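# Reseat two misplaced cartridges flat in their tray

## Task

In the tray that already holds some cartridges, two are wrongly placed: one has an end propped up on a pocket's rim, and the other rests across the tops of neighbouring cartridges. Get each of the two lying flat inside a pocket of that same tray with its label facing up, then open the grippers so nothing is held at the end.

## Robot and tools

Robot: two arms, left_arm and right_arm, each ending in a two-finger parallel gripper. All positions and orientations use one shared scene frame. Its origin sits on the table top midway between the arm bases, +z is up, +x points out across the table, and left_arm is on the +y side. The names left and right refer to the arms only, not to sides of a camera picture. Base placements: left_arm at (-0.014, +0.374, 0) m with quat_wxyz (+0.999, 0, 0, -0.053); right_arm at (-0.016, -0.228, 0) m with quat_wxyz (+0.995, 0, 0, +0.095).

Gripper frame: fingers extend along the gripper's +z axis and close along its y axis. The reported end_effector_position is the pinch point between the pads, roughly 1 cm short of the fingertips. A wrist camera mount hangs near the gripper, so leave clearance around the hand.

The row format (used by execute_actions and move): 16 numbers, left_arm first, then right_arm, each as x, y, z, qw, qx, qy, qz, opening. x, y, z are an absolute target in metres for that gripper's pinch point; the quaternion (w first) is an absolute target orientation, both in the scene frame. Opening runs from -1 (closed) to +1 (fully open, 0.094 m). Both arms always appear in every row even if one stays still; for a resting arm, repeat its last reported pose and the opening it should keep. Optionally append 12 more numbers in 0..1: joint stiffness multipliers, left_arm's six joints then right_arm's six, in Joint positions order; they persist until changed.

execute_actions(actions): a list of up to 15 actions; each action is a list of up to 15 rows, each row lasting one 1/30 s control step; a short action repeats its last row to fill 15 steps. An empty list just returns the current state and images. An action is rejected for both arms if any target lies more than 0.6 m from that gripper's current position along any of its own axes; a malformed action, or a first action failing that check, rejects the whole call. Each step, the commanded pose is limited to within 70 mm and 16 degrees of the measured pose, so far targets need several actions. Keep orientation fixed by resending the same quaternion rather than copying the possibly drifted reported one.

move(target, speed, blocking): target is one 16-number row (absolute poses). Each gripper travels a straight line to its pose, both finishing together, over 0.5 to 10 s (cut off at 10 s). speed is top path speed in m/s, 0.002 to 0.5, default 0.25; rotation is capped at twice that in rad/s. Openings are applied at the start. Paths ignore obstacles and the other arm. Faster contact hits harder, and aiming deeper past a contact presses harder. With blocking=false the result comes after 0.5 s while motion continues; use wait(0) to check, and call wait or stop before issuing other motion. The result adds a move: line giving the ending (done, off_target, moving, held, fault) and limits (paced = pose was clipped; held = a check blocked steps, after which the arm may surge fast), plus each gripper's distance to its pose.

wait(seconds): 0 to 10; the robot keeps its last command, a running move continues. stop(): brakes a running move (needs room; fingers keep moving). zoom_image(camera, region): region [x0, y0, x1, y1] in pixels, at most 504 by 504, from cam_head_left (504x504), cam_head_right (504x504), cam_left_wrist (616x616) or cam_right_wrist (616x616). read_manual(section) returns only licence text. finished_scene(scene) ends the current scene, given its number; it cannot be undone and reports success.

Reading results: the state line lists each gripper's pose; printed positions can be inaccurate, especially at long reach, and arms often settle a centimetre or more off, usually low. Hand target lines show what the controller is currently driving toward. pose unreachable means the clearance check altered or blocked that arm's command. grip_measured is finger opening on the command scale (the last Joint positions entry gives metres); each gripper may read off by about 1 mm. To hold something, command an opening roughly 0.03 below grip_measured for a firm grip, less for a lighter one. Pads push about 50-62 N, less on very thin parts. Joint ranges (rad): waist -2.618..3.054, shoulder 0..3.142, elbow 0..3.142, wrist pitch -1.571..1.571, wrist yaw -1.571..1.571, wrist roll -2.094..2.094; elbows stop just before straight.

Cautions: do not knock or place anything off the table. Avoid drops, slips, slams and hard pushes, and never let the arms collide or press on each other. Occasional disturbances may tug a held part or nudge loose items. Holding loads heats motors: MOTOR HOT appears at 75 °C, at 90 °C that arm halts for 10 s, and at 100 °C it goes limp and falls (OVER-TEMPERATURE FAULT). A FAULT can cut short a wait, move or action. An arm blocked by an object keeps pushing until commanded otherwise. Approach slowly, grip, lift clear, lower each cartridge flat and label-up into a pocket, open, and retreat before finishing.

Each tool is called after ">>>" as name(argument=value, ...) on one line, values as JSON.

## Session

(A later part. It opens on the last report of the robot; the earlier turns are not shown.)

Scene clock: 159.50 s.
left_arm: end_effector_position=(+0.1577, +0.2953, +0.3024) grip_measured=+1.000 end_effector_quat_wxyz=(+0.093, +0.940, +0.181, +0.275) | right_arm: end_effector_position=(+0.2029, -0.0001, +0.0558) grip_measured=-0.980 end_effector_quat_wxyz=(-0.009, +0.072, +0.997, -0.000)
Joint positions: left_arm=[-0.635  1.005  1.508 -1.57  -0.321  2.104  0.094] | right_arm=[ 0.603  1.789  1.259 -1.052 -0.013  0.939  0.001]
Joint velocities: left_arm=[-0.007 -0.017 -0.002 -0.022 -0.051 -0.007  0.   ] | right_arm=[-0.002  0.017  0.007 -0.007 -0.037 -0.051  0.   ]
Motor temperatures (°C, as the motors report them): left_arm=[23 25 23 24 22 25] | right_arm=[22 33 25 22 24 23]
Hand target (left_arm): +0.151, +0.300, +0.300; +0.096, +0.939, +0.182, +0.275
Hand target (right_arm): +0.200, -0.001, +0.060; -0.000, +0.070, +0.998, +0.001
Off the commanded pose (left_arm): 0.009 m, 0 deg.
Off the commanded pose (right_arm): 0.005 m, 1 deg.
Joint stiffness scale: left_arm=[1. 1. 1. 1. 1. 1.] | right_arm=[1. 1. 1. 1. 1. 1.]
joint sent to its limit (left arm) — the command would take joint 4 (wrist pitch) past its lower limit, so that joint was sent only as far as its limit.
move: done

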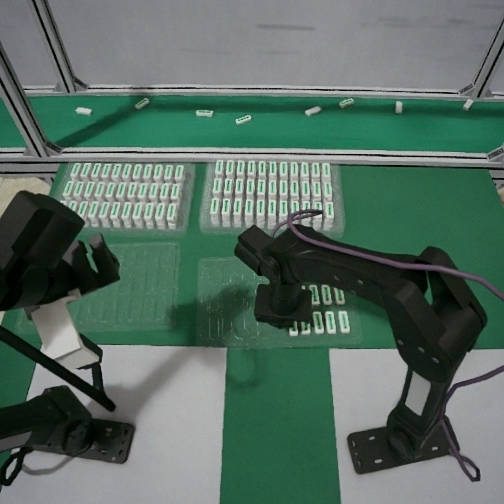

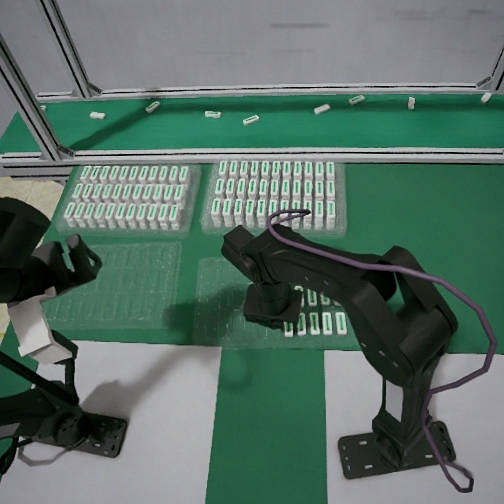

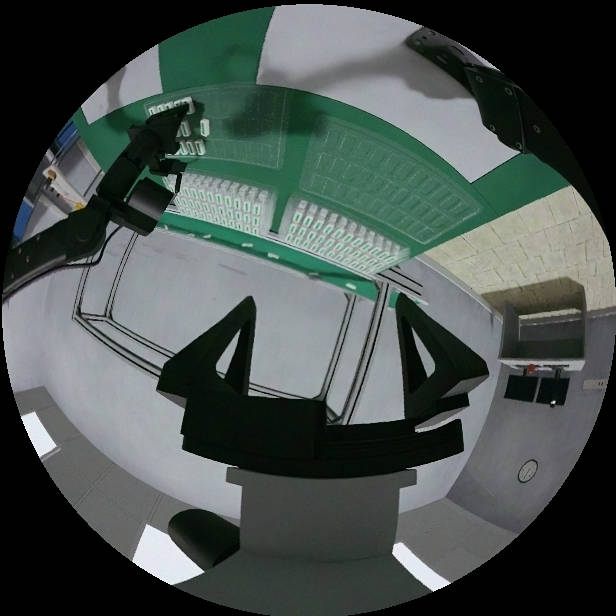

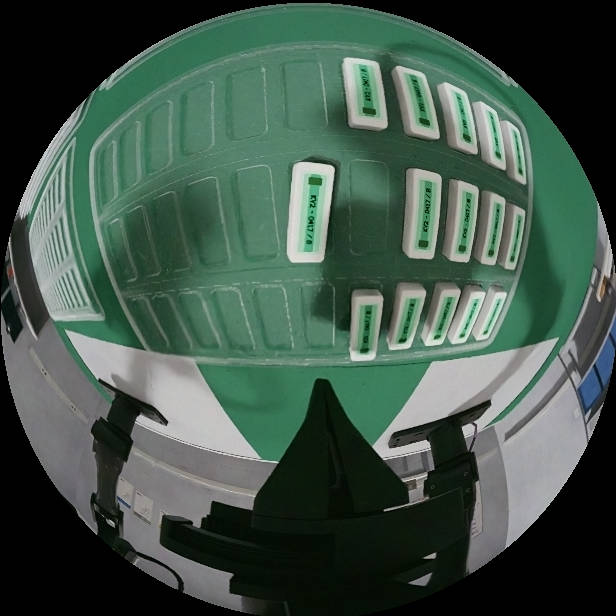

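>>> move(target=[0.15,0.3,0.3,0.094,0.94,0.183,0.274,1, 0.19,-0.017,0.036,0,0.07,0.9976,0,-1], speed=0.06)

>>> move(target=[0.15,0.3,0.3,0.094,0.94,0.183,0.274,1, 0.222,-0.017,0.036,0,0.07,0.9976,0,-1], speed=0.04)

>>> move(target=[0.15,0.3,0.3,0.094,0.94,0.183,0.274,1, 0.21,-0.017,0.13,0,0.07,0.9976,0,-1], speed=0.12)

>>> zoom_image(camera="cam_right_wrist", region=[180, 100, 480, 360])

Scene clock: 171.43 s.
left_arm: end_effector_position=(+0.1577, +0.2953, +0.3024) grip_measured=+1.000 end_effector_quat_wxyz=(+0.093, +0.940, +0.181, +0.275) | right_arm: end_effector_position=(+0.1870, -0.0168, +0.0311) grip_measured=-0.980 end_effector_quat_wxyz=(-0.015, +0.072, +0.997, -0.009)
Joint positions: left_arm=[-0.635  1.005  1.508 -1.57  -0.321  2.104  0.094] | right_arm=[ 0.603  1.757  1.115 -0.962 -0.012  0.938  0.001]
Joint velocities: left_arm=[ 0.007  0.017 -0.022  0.051  0.022 -0.051  0.   ] | right_arm=[ 0.012  0.007 -0.007 -0.007  0.007 -0.066  0.   ]
Motor temperatures (°C, as the motors report them): left_arm=[23 25 23 24 22 25] | right_arm=[22 33 25 22 24 23]
Hand target (left_arm): +0.151, +0.300, +0.300; +0.096, +0.939, +0.182, +0.275
Hand target (right_arm): +0.190, -0.017, +0.036; -0.000, +0.070, +0.998, -0.000
Off the commanded pose (left_arm): 0.009 m, 0 deg.
Off the commanded pose (right_arm): 0.006 m, 2 deg.
Joint stiffness scale: left_arm=[1. 1. 1. 1. 1. 1.] | right_arm=[1. 1. 1. 1. 1. 1.]
joint sent to its limit (left arm) — the command would take joint 4 (wrist pitch) past its lower limit, so that joint was sent only as far as its limit.
move: done

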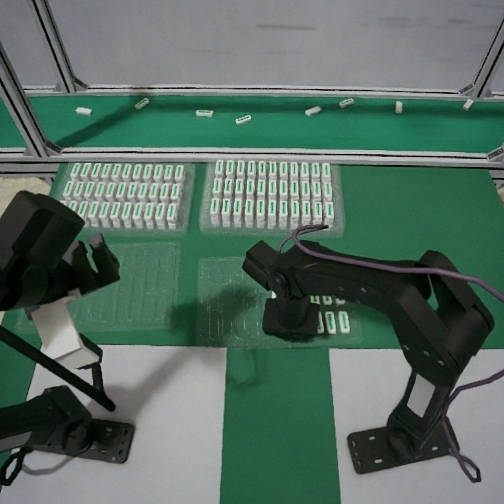

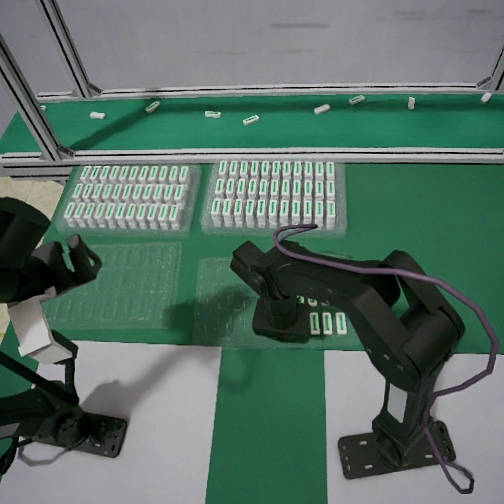

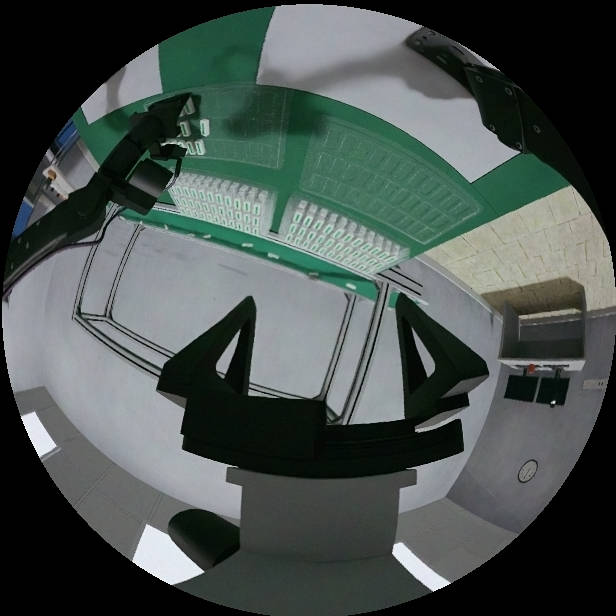

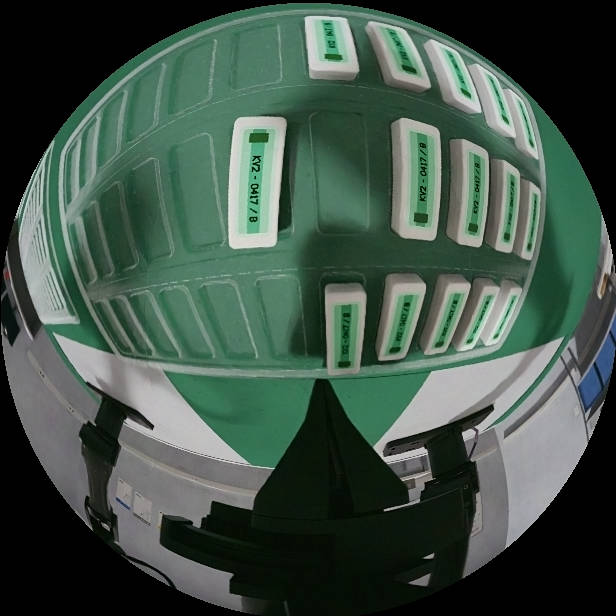

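Scene clock: 172.57 s.
left_arm: end_effector_position=(+0.1577, +0.2953, +0.3024) grip_measured=+1.000 end_effector_quat_wxyz=(+0.093, +0.940, +0.181, +0.275) | right_arm: end_effector_position=(+0.2105, -0.0197, +0.0300) grip_measured=-0.980 end_effector_quat_wxyz=(-0.013, +0.068, +0.998, -0.006)
Joint positions: left_arm=[-0.635  1.005  1.508 -1.57  -0.321  2.104  0.094] | right_arm=[ 0.543  1.806  1.171 -0.963 -0.01   0.87   0.001]
Joint velocities: left_arm=[-0.012 -0.012  0.017  0.007 -0.007 -0.051  0.   ] | right_arm=[ 0.007  0.002 -0.002 -0.022 -0.051 -0.007 -0.001]
Motor temperatures (°C, as the motors report them): left_arm=[23 25 23 24 22 25] | right_arm=[22 32 25 22 24 23]
Hand target (left_arm): +0.151, +0.300, +0.300; +0.096, +0.939, +0.182, +0.275
Hand target (right_arm): +0.222, -0.017, +0.036; -0.000, +0.070, +0.998, -0.000
Off the commanded pose (left_arm): 0.009 m, 0 deg.
Off the commanded pose (right_arm): 0.013 m, 2 deg.
Joint stiffness scale: left_arm=[1. 1. 1. 1. 1. 1.] | right_arm=[1. 1. 1. 1. 1. 1.]
joint sent to its limit (left arm) — the command would take joint 4 (wrist pitch) past its lower limit, so that joint was sent only as far as its limit.
move: off_target (right_arm)

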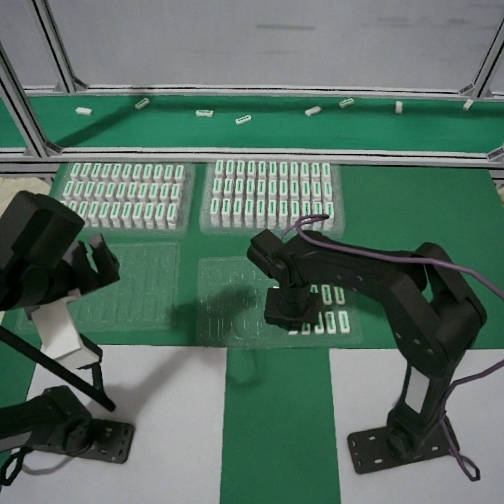

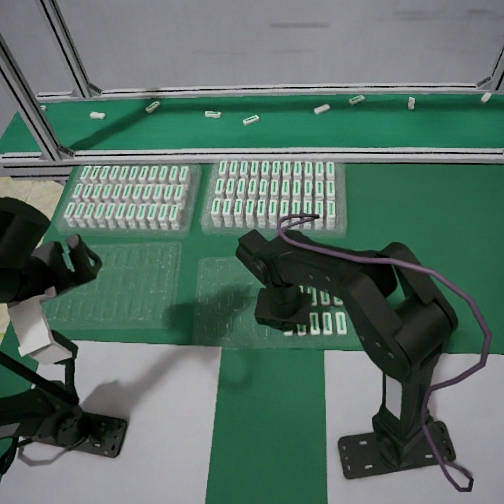

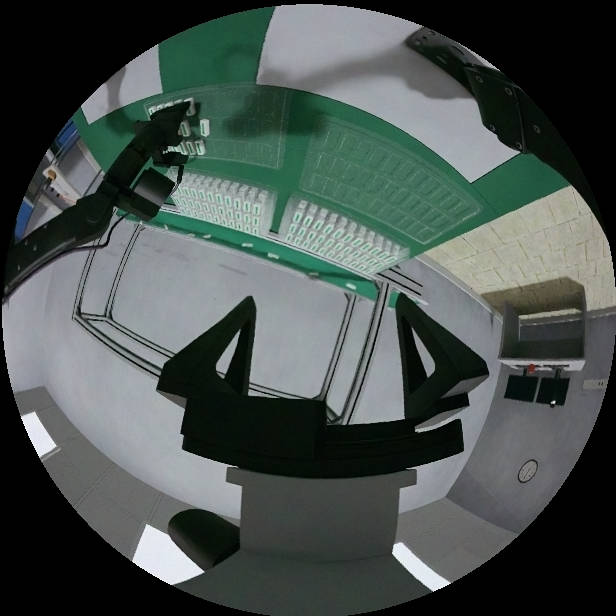

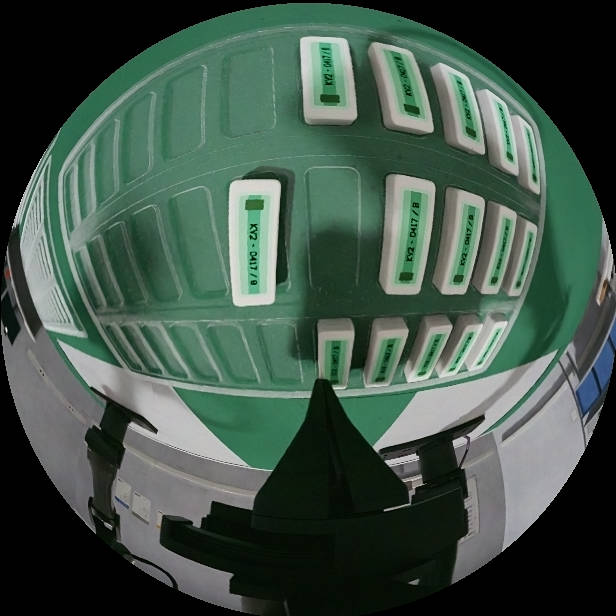

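Scene clock: 174.00 s.
left_arm: end_effector_position=(+0.1577, +0.2953, +0.3024) grip_measured=+1.000 end_effector_quat_wxyz=(+0.093, +0.940, +0.181, +0.275) | right_arm: end_effector_position=(+0.2075, -0.0224, +0.1168) grip_measured=-0.980 end_effector_quat_wxyz=(-0.015, +0.074, +0.997, -0.009)
Joint positions: left_arm=[-0.635  1.005  1.508 -1.57  -0.321  2.104  0.094] | right_arm=[ 0.543  1.724  1.427 -1.307 -0.01   0.882  0.001]
Joint velocities: left_arm=[-0.002 -0.012 -0.017  0.007 -0.081 -0.066  0.   ] | right_arm=[ 0.002  0.007 -0.002 -0.037 -0.007  0.037  0.001]
Motor temperatures (°C, as the motors report them): left_arm=[23 25 23 24 22 25] | right_arm=[22 32 25 22 24 23]
Hand target (left_arm): +0.151, +0.300, +0.300; +0.096, +0.939, +0.182, +0.275
Hand target (right_arm): +0.209, -0.018, +0.130; -0.000, +0.070, +0.998, +0.001
Off the commanded pose (left_arm): 0.009 m, 0 deg.
Off the commanded pose (right_arm): 0.015 m, 2 deg.
Joint stiffness scale: left_arm=[1. 1. 1. 1. 1. 1.] | right_arm=[1. 1. 1. 1. 1. 1.]
joint sent to its limit (left arm) — the command would take joint 4 (wrist pitch) past its lower limit, so that joint was sent only as far as its limit.
move: off_target (right_arm)

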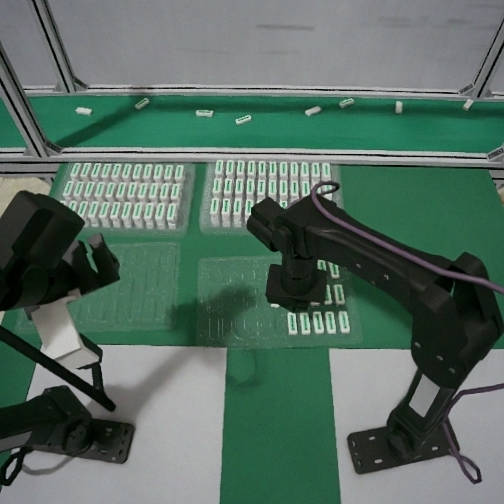

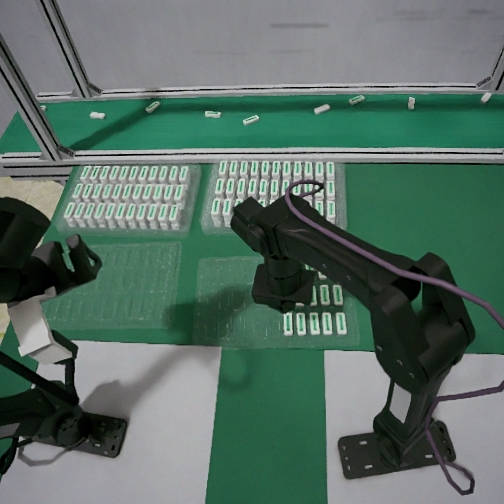

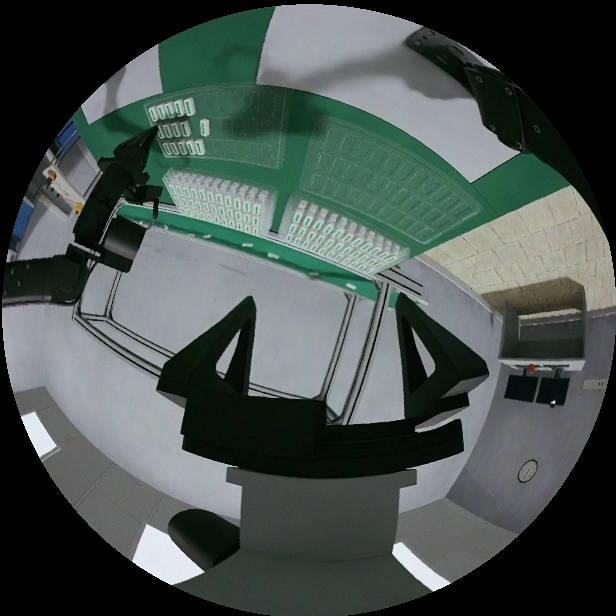

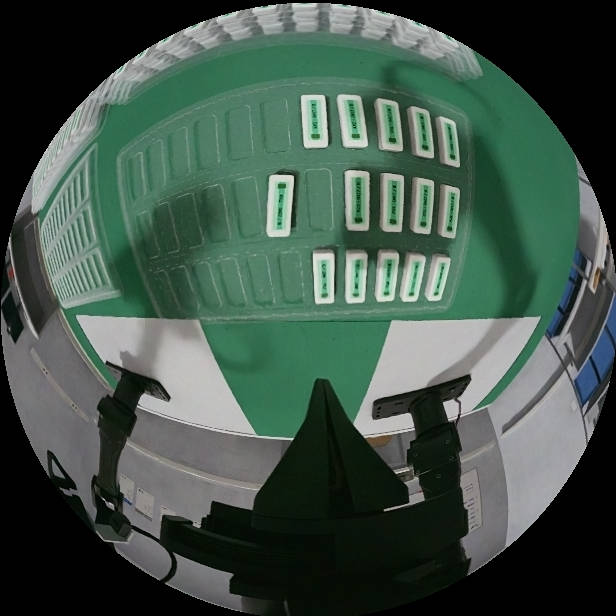

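Region (180, 100, 480, 360) of cam_right_wrist's 616x616 image, scaled by 1.680, with more detail than that image has; it fills the top 437 rows of this view, and the rest is white.

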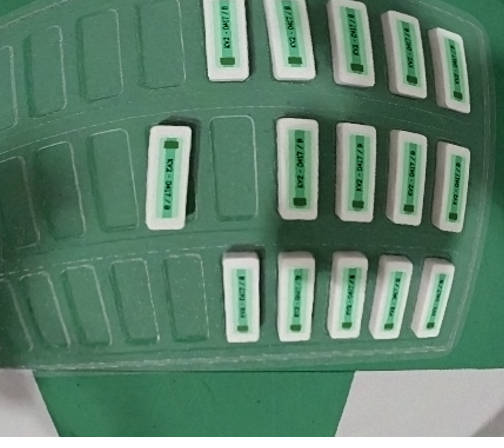

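>>> move(target=[0.15,0.3,0.3,0.094,0.94,0.183,0.274,1, 0.285,0.036,0.06,0,0.07,0.9976,0,-1], speed=0.12)

>>> move(target=[0.15,0.3,0.3,0.094,0.94,0.183,0.274,1, 0.285,0.036,0.036,0,0.07,0.9976,0,-1], speed=0.05)

>>> move(target=[0.15,0.3,0.3,0.094,0.94,0.183,0.274,1, 0.292,0.008,0.042,0,0.07,0.9976,0,-1], speed=0.04)

>>> move(target=[0.15,0.3,0.3,0.094,0.94,0.183,0.274,1, 0.28,0.015,0.13,0,0.07,0.9976,0,-1], speed=0.12)

>>> move(target=[0.15,0.3,0.3,0.094,0.94,0.183,0.274,1, 0.21,-0.017,0.13,0,0.07,0.9976,0,-1], speed=0.15)

>>> zoom_image(camera="cam_right_wrist", region=[180, 100, 480, 360])

Scene clock: 192.60 s.
left_arm: end_effector_position=(+0.1577, +0.2953, +0.3024) grip_measured=+1.000 end_effector_quat_wxyz=(+0.093, +0.940, +0.181, +0.275) | right_arm: end_effector_position=(+0.2692, +0.0332, +0.0499) grip_measured=-0.980 end_effector_quat_wxyz=(-0.022, +0.066, +0.997, -0.016)
Joint positions: left_arm=[-0.635  1.005  1.508 -1.57  -0.321  2.104  0.094] | right_arm=[ 0.543  2.097  1.662 -1.189 -0.01   0.865  0.001]
Joint velocities: left_arm=[ 0.002  0.002 -0.017 -0.022  0.037  0.022  0.   ] | right_arm=[-0.002 -0.002  0.002  0.022 -0.037  0.007 -0.   ]
Motor temperatures (°C, as the motors report them): left_arm=[23 25 23 24 22 25] | right_arm=[22 32 26 22 24 23]
Hand target (left_arm): +0.151, +0.300, +0.300; +0.096, +0.939, +0.182, +0.275
Hand target (right_arm): +0.284, +0.037, +0.061; +0.000, +0.070, +0.998, +0.000
Off the commanded pose (left_arm): 0.009 m, 0 deg.
Off the commanded pose (right_arm): 0.019 m, 3 deg.
Joint stiffness scale: left_arm=[1. 1. 1. 1. 1. 1.] | right_arm=[1. 1. 1. 1. 1. 1.]
joint sent to its limit (left arm) — the command would take joint 4 (wrist pitch) past its lower limit, so that joint was sent only as far as its limit.
move: off_target (right_arm)

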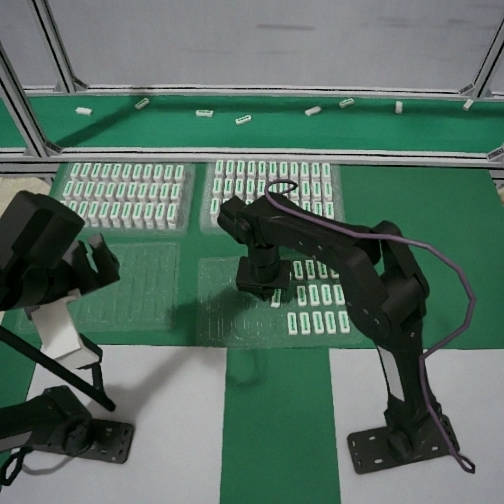

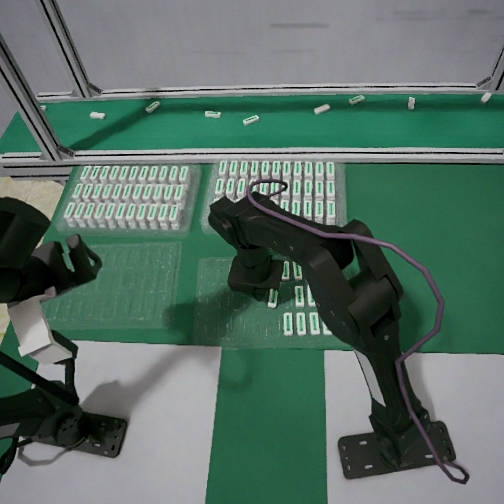

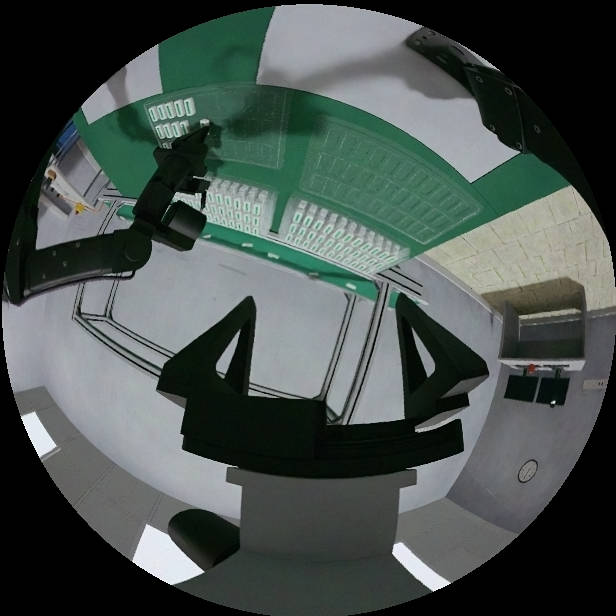

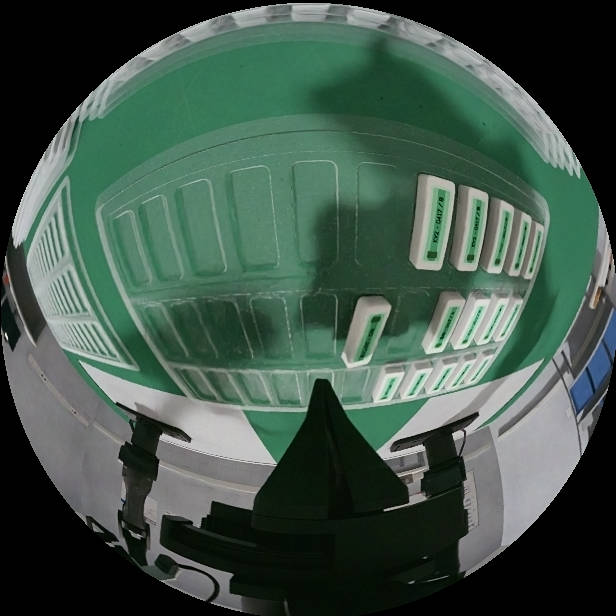

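Scene clock: 193.60 s.
left_arm: end_effector_position=(+0.1577, +0.2953, +0.3024) grip_measured=+1.000 end_effector_quat_wxyz=(+0.093, +0.940, +0.181, +0.275) | right_arm: end_effector_position=(+0.2782, +0.0413, +0.0369) grip_measured=-0.980 end_effector_quat_wxyz=(-0.008, +0.065, +0.998, -0.001)
Joint positions: left_arm=[-0.635  1.005  1.508 -1.57  -0.321  2.104  0.094] | right_arm=[ 0.543  2.115  1.638 -1.106 -0.01   0.863  0.001]
Joint velocities: left_arm=[-0.007  0.012  0.012 -0.007  0.066  0.007  0.   ] | right_arm=[ 0.007 -0.017  0.002  0.007 -0.037  0.022  0.001]
Motor temperatures (°C, as the motors report them): left_arm=[23 25 23 24 22 25] | right_arm=[22 32 26 22 24 23]
Hand target (left_arm): +0.151, +0.300, +0.300; +0.096, +0.939, +0.182, +0.275
Hand target (right_arm): +0.285, +0.036, +0.036; -0.000, +0.070, +0.998, +0.000
Off the commanded pose (left_arm): 0.009 m, 0 deg.
Off the commanded pose (right_arm): 0.009 m, 1 deg.
Joint stiffness scale: left_arm=[1. 1. 1. 1. 1. 1.] | right_arm=[1. 1. 1. 1. 1. 1.]
joint sent to its limit (left arm) — the command would take joint 4 (wrist pitch) past its lower limit, so that joint was sent only as far as its limit.
move: done

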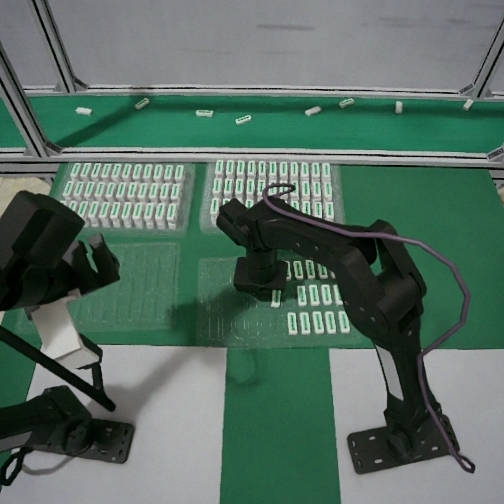

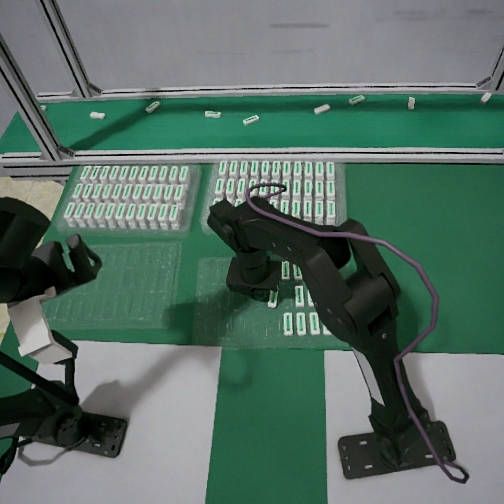

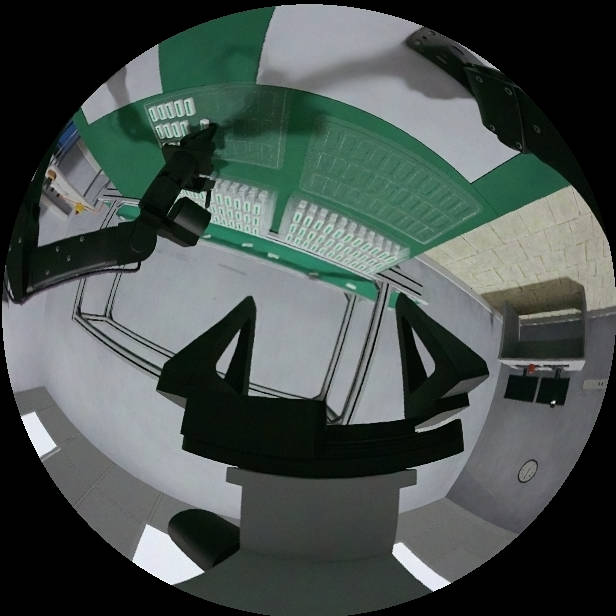

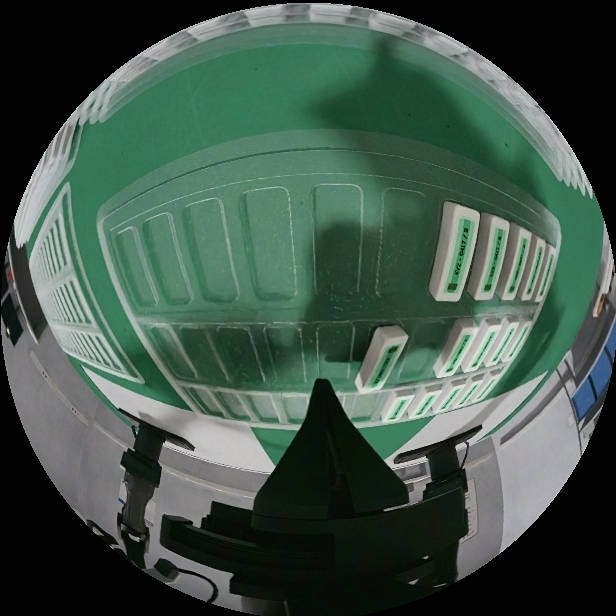

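Scene clock: 194.80 s.
left_arm: end_effector_position=(+0.1577, +0.2953, +0.3024) grip_measured=+1.000 end_effector_quat_wxyz=(+0.093, +0.940, +0.181, +0.275) | right_arm: end_effector_position=(+0.2870, +0.0127, +0.0351) grip_measured=-0.980 end_effector_quat_wxyz=(-0.014, +0.067, +0.998, -0.006)
Joint positions: left_arm=[-0.635  1.005  1.508 -1.57  -0.321  2.104  0.094] | right_arm=[ 0.472  2.087  1.587 -1.1   -0.01   0.798  0.001]
Joint velocities: left_arm=[-0.002 -0.007 -0.012  0.007 -0.022 -0.022  0.   ] | right_arm=[ 0.007 -0.007 -0.007 -0.022  0.007 -0.037  0.002]
Motor temperatures (°C, as the motors report them): left_arm=[23 25 23 24 22 25] | right_arm=[22 32 26 22 24 23]
Hand target (left_arm): +0.151, +0.300, +0.300; +0.096, +0.939, +0.182, +0.275
Hand target (right_arm): +0.292, +0.008, +0.042; -0.000, +0.070, +0.998, -0.001
Off the commanded pose (left_arm): 0.009 m, 0 deg.
Off the commanded pose (right_arm): 0.010 m, 2 deg.
Joint stiffness scale: left_arm=[1. 1. 1. 1. 1. 1.] | right_arm=[1. 1. 1. 1. 1. 1.]
joint sent to its limit (left arm) — the command would take joint 4 (wrist pitch) past its lower limit, so that joint was sent only as far as its limit.
move: done

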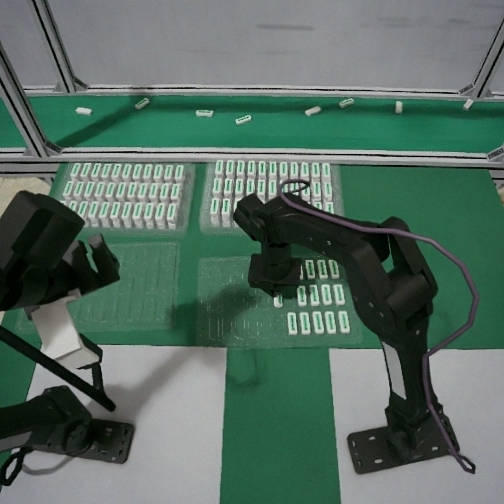

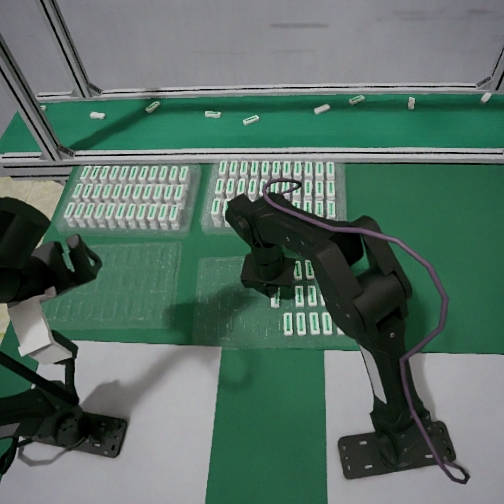

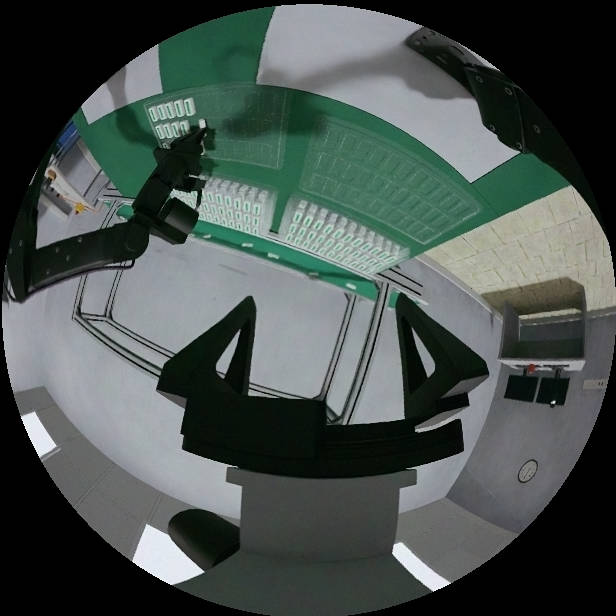

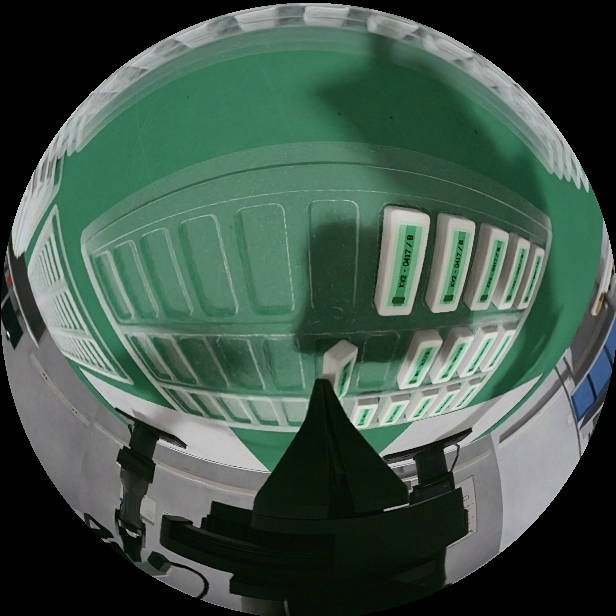

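Scene clock: 196.20 s.
left_arm: end_effector_position=(+0.1577, +0.2953, +0.3024) grip_measured=+1.000 end_effector_quat_wxyz=(+0.093, +0.940, +0.181, +0.275) | right_arm: end_effector_position=(+0.2780, +0.0096, +0.1143) grip_measured=-0.980 end_effector_quat_wxyz=(-0.017, +0.074, +0.997, -0.008)
Joint positions: left_arm=[-0.635  1.005  1.508 -1.57  -0.321  2.104  0.094] | right_arm=[ 0.48   2.021  1.805 -1.391 -0.011  0.819  0.001]
Joint velocities: left_arm=[-0.002 -0.002 -0.002  0.022 -0.007  0.007  0.   ] | right_arm=[-0.002 -0.017 -0.002 -0.007  0.11  -0.022 -0.   ]
Motor temperatures (°C, as the motors report them): left_arm=[23 25 23 24 22 25] | right_arm=[22 32 26 22 24 23]
Hand target (left_arm): +0.151, +0.300, +0.300; +0.096, +0.939, +0.182, +0.275
Hand target (right_arm): +0.279, +0.014, +0.130; +0.000, +0.070, +0.998, +0.001
Off the commanded pose (left_arm): 0.009 m, 0 deg.
Off the commanded pose (right_arm): 0.017 m, 2 deg.
Joint stiffness scale: left_arm=[1. 1. 1. 1. 1. 1.] | right_arm=[1. 1. 1. 1. 1. 1.]
joint sent to its limit (left arm) — the command would take joint 4 (wrist pitch) past its lower limit, so that joint was sent only as far as its limit.
move: off_target (right_arm)

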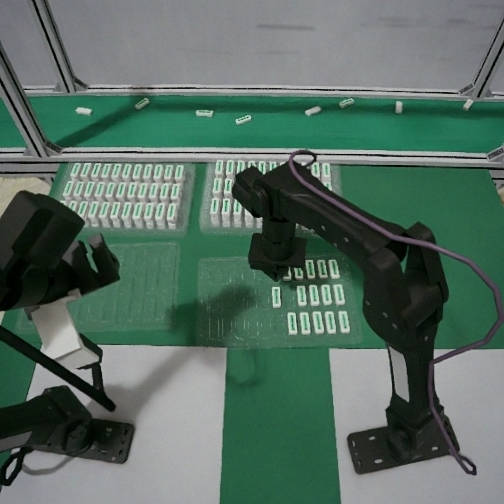

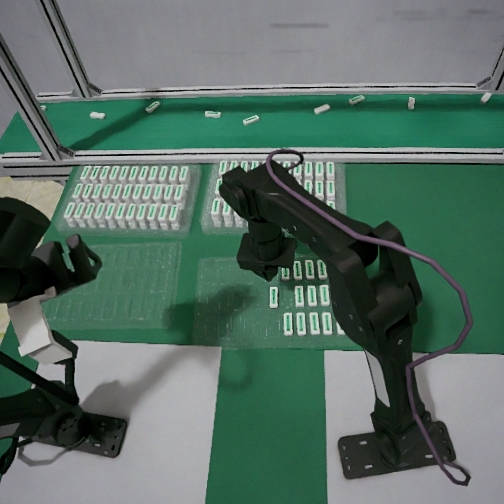

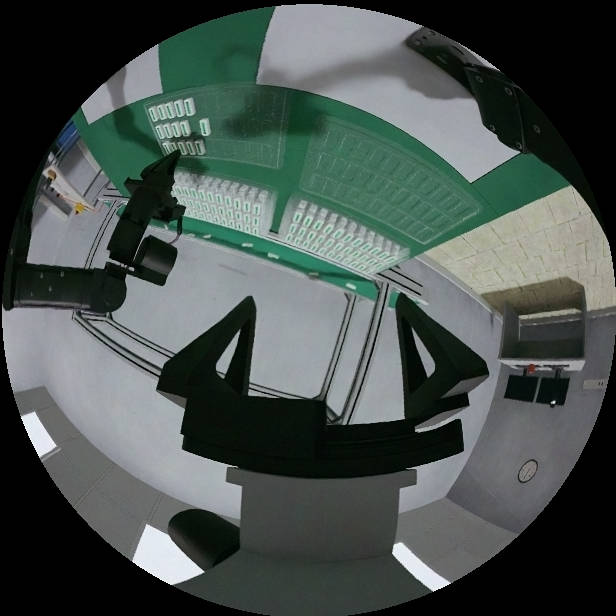

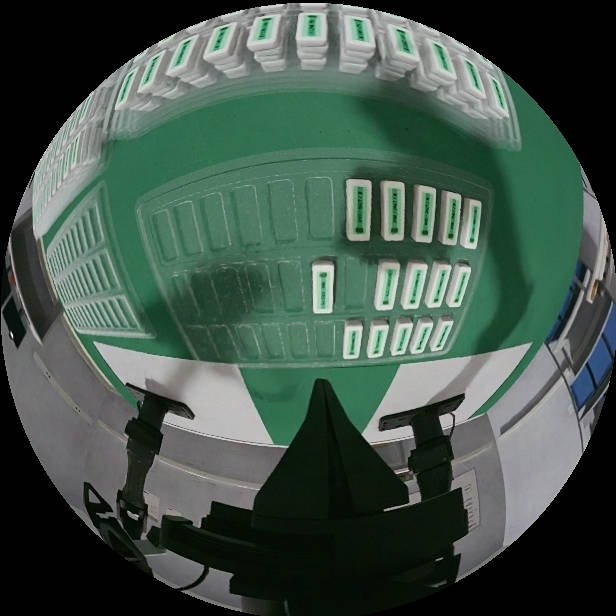

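Scene clock: 197.07 s.
left_arm: end_effector_position=(+0.1577, +0.2953, +0.3024) grip_measured=+1.000 end_effector_quat_wxyz=(+0.093, +0.940, +0.181, +0.275) | right_arm: end_effector_position=(+0.2100, -0.0199, +0.1272) grip_measured=-0.980 end_effector_quat_wxyz=(-0.013, +0.072, +0.997, -0.006)
Joint positions: left_arm=[-0.635  1.005  1.508 -1.57  -0.321  2.104  0.094] | right_arm=[ 0.543  1.729  1.474 -1.343 -0.011  0.877  0.001]
Joint velocities: left_arm=[-0.007 -0.012 -0.002  0.022 -0.007 -0.022  0.   ] | right_arm=[-0.002 -0.007 -0.012  0.007 -0.051  0.037  0.   ]
Motor temperatures (°C, as the motors report them): left_arm=[23 25 23 24 22 25] | right_arm=[22 32 26 22 24 23]
Hand target (left_arm): +0.151, +0.300, +0.300; +0.096, +0.939, +0.182, +0.275
Hand target (right_arm): +0.210, -0.018, +0.130; -0.001, +0.070, +0.998, +0.001
Off the commanded pose (left_arm): 0.009 m, 0 deg.
Off the commanded pose (right_arm): 0.004 m, 2 deg.
Joint stiffness scale: left_arm=[1. 1. 1. 1. 1. 1.] | right_arm=[1. 1. 1. 1. 1. 1.]
joint sent to its limit (left arm) — the command would take joint 4 (wrist pitch) past its lower limit, so that joint was sent only as far as its limit.
move: done

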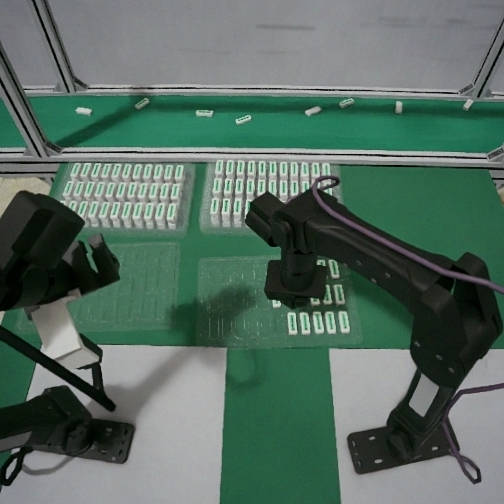

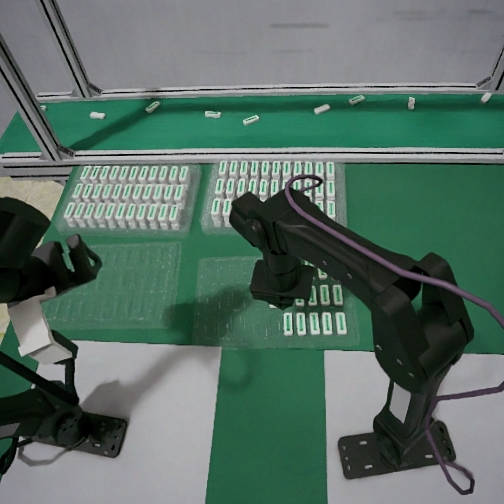

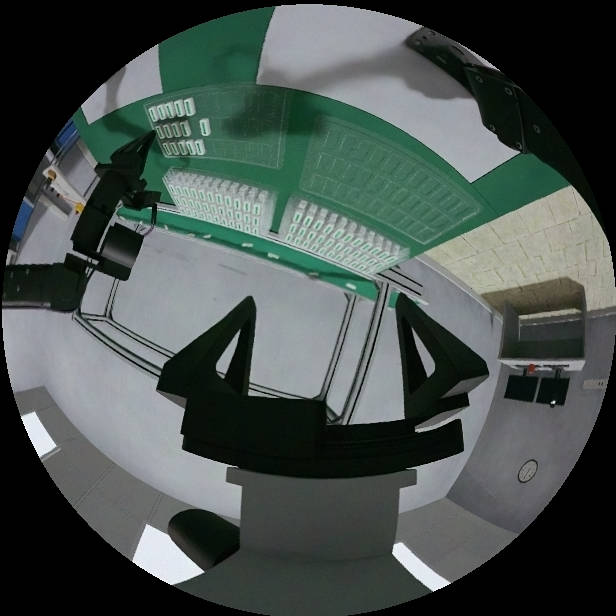

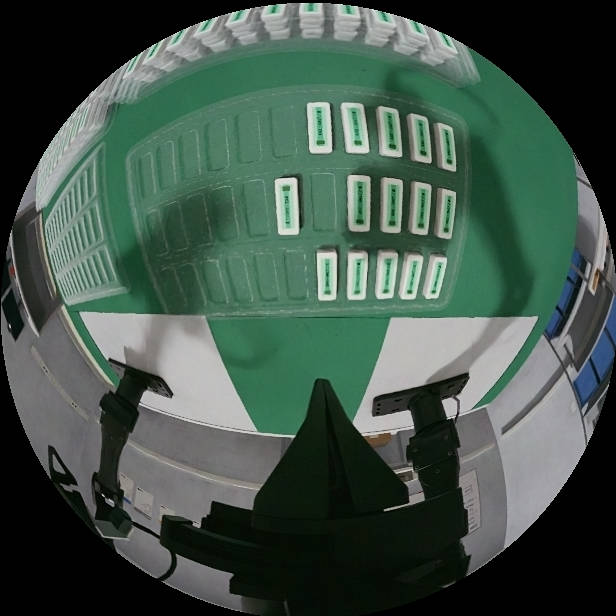

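Region (180, 100, 480, 360) of cam_right_wrist's 616x616 image, scaled by 1.680, with more detail than that image has; it fills the top 437 rows of this view, and the rest is white.

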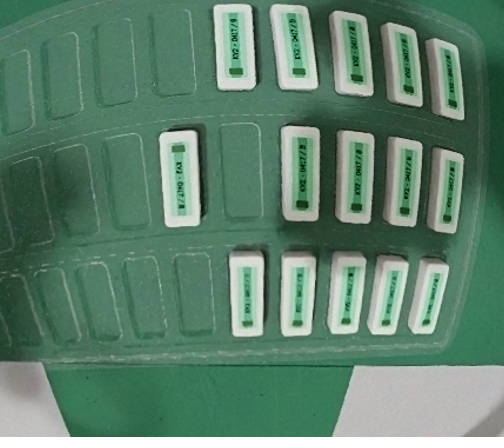

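Both cartridges look seated now.

>>> finished_scene(scene=1)

The scene is finished: the task was done.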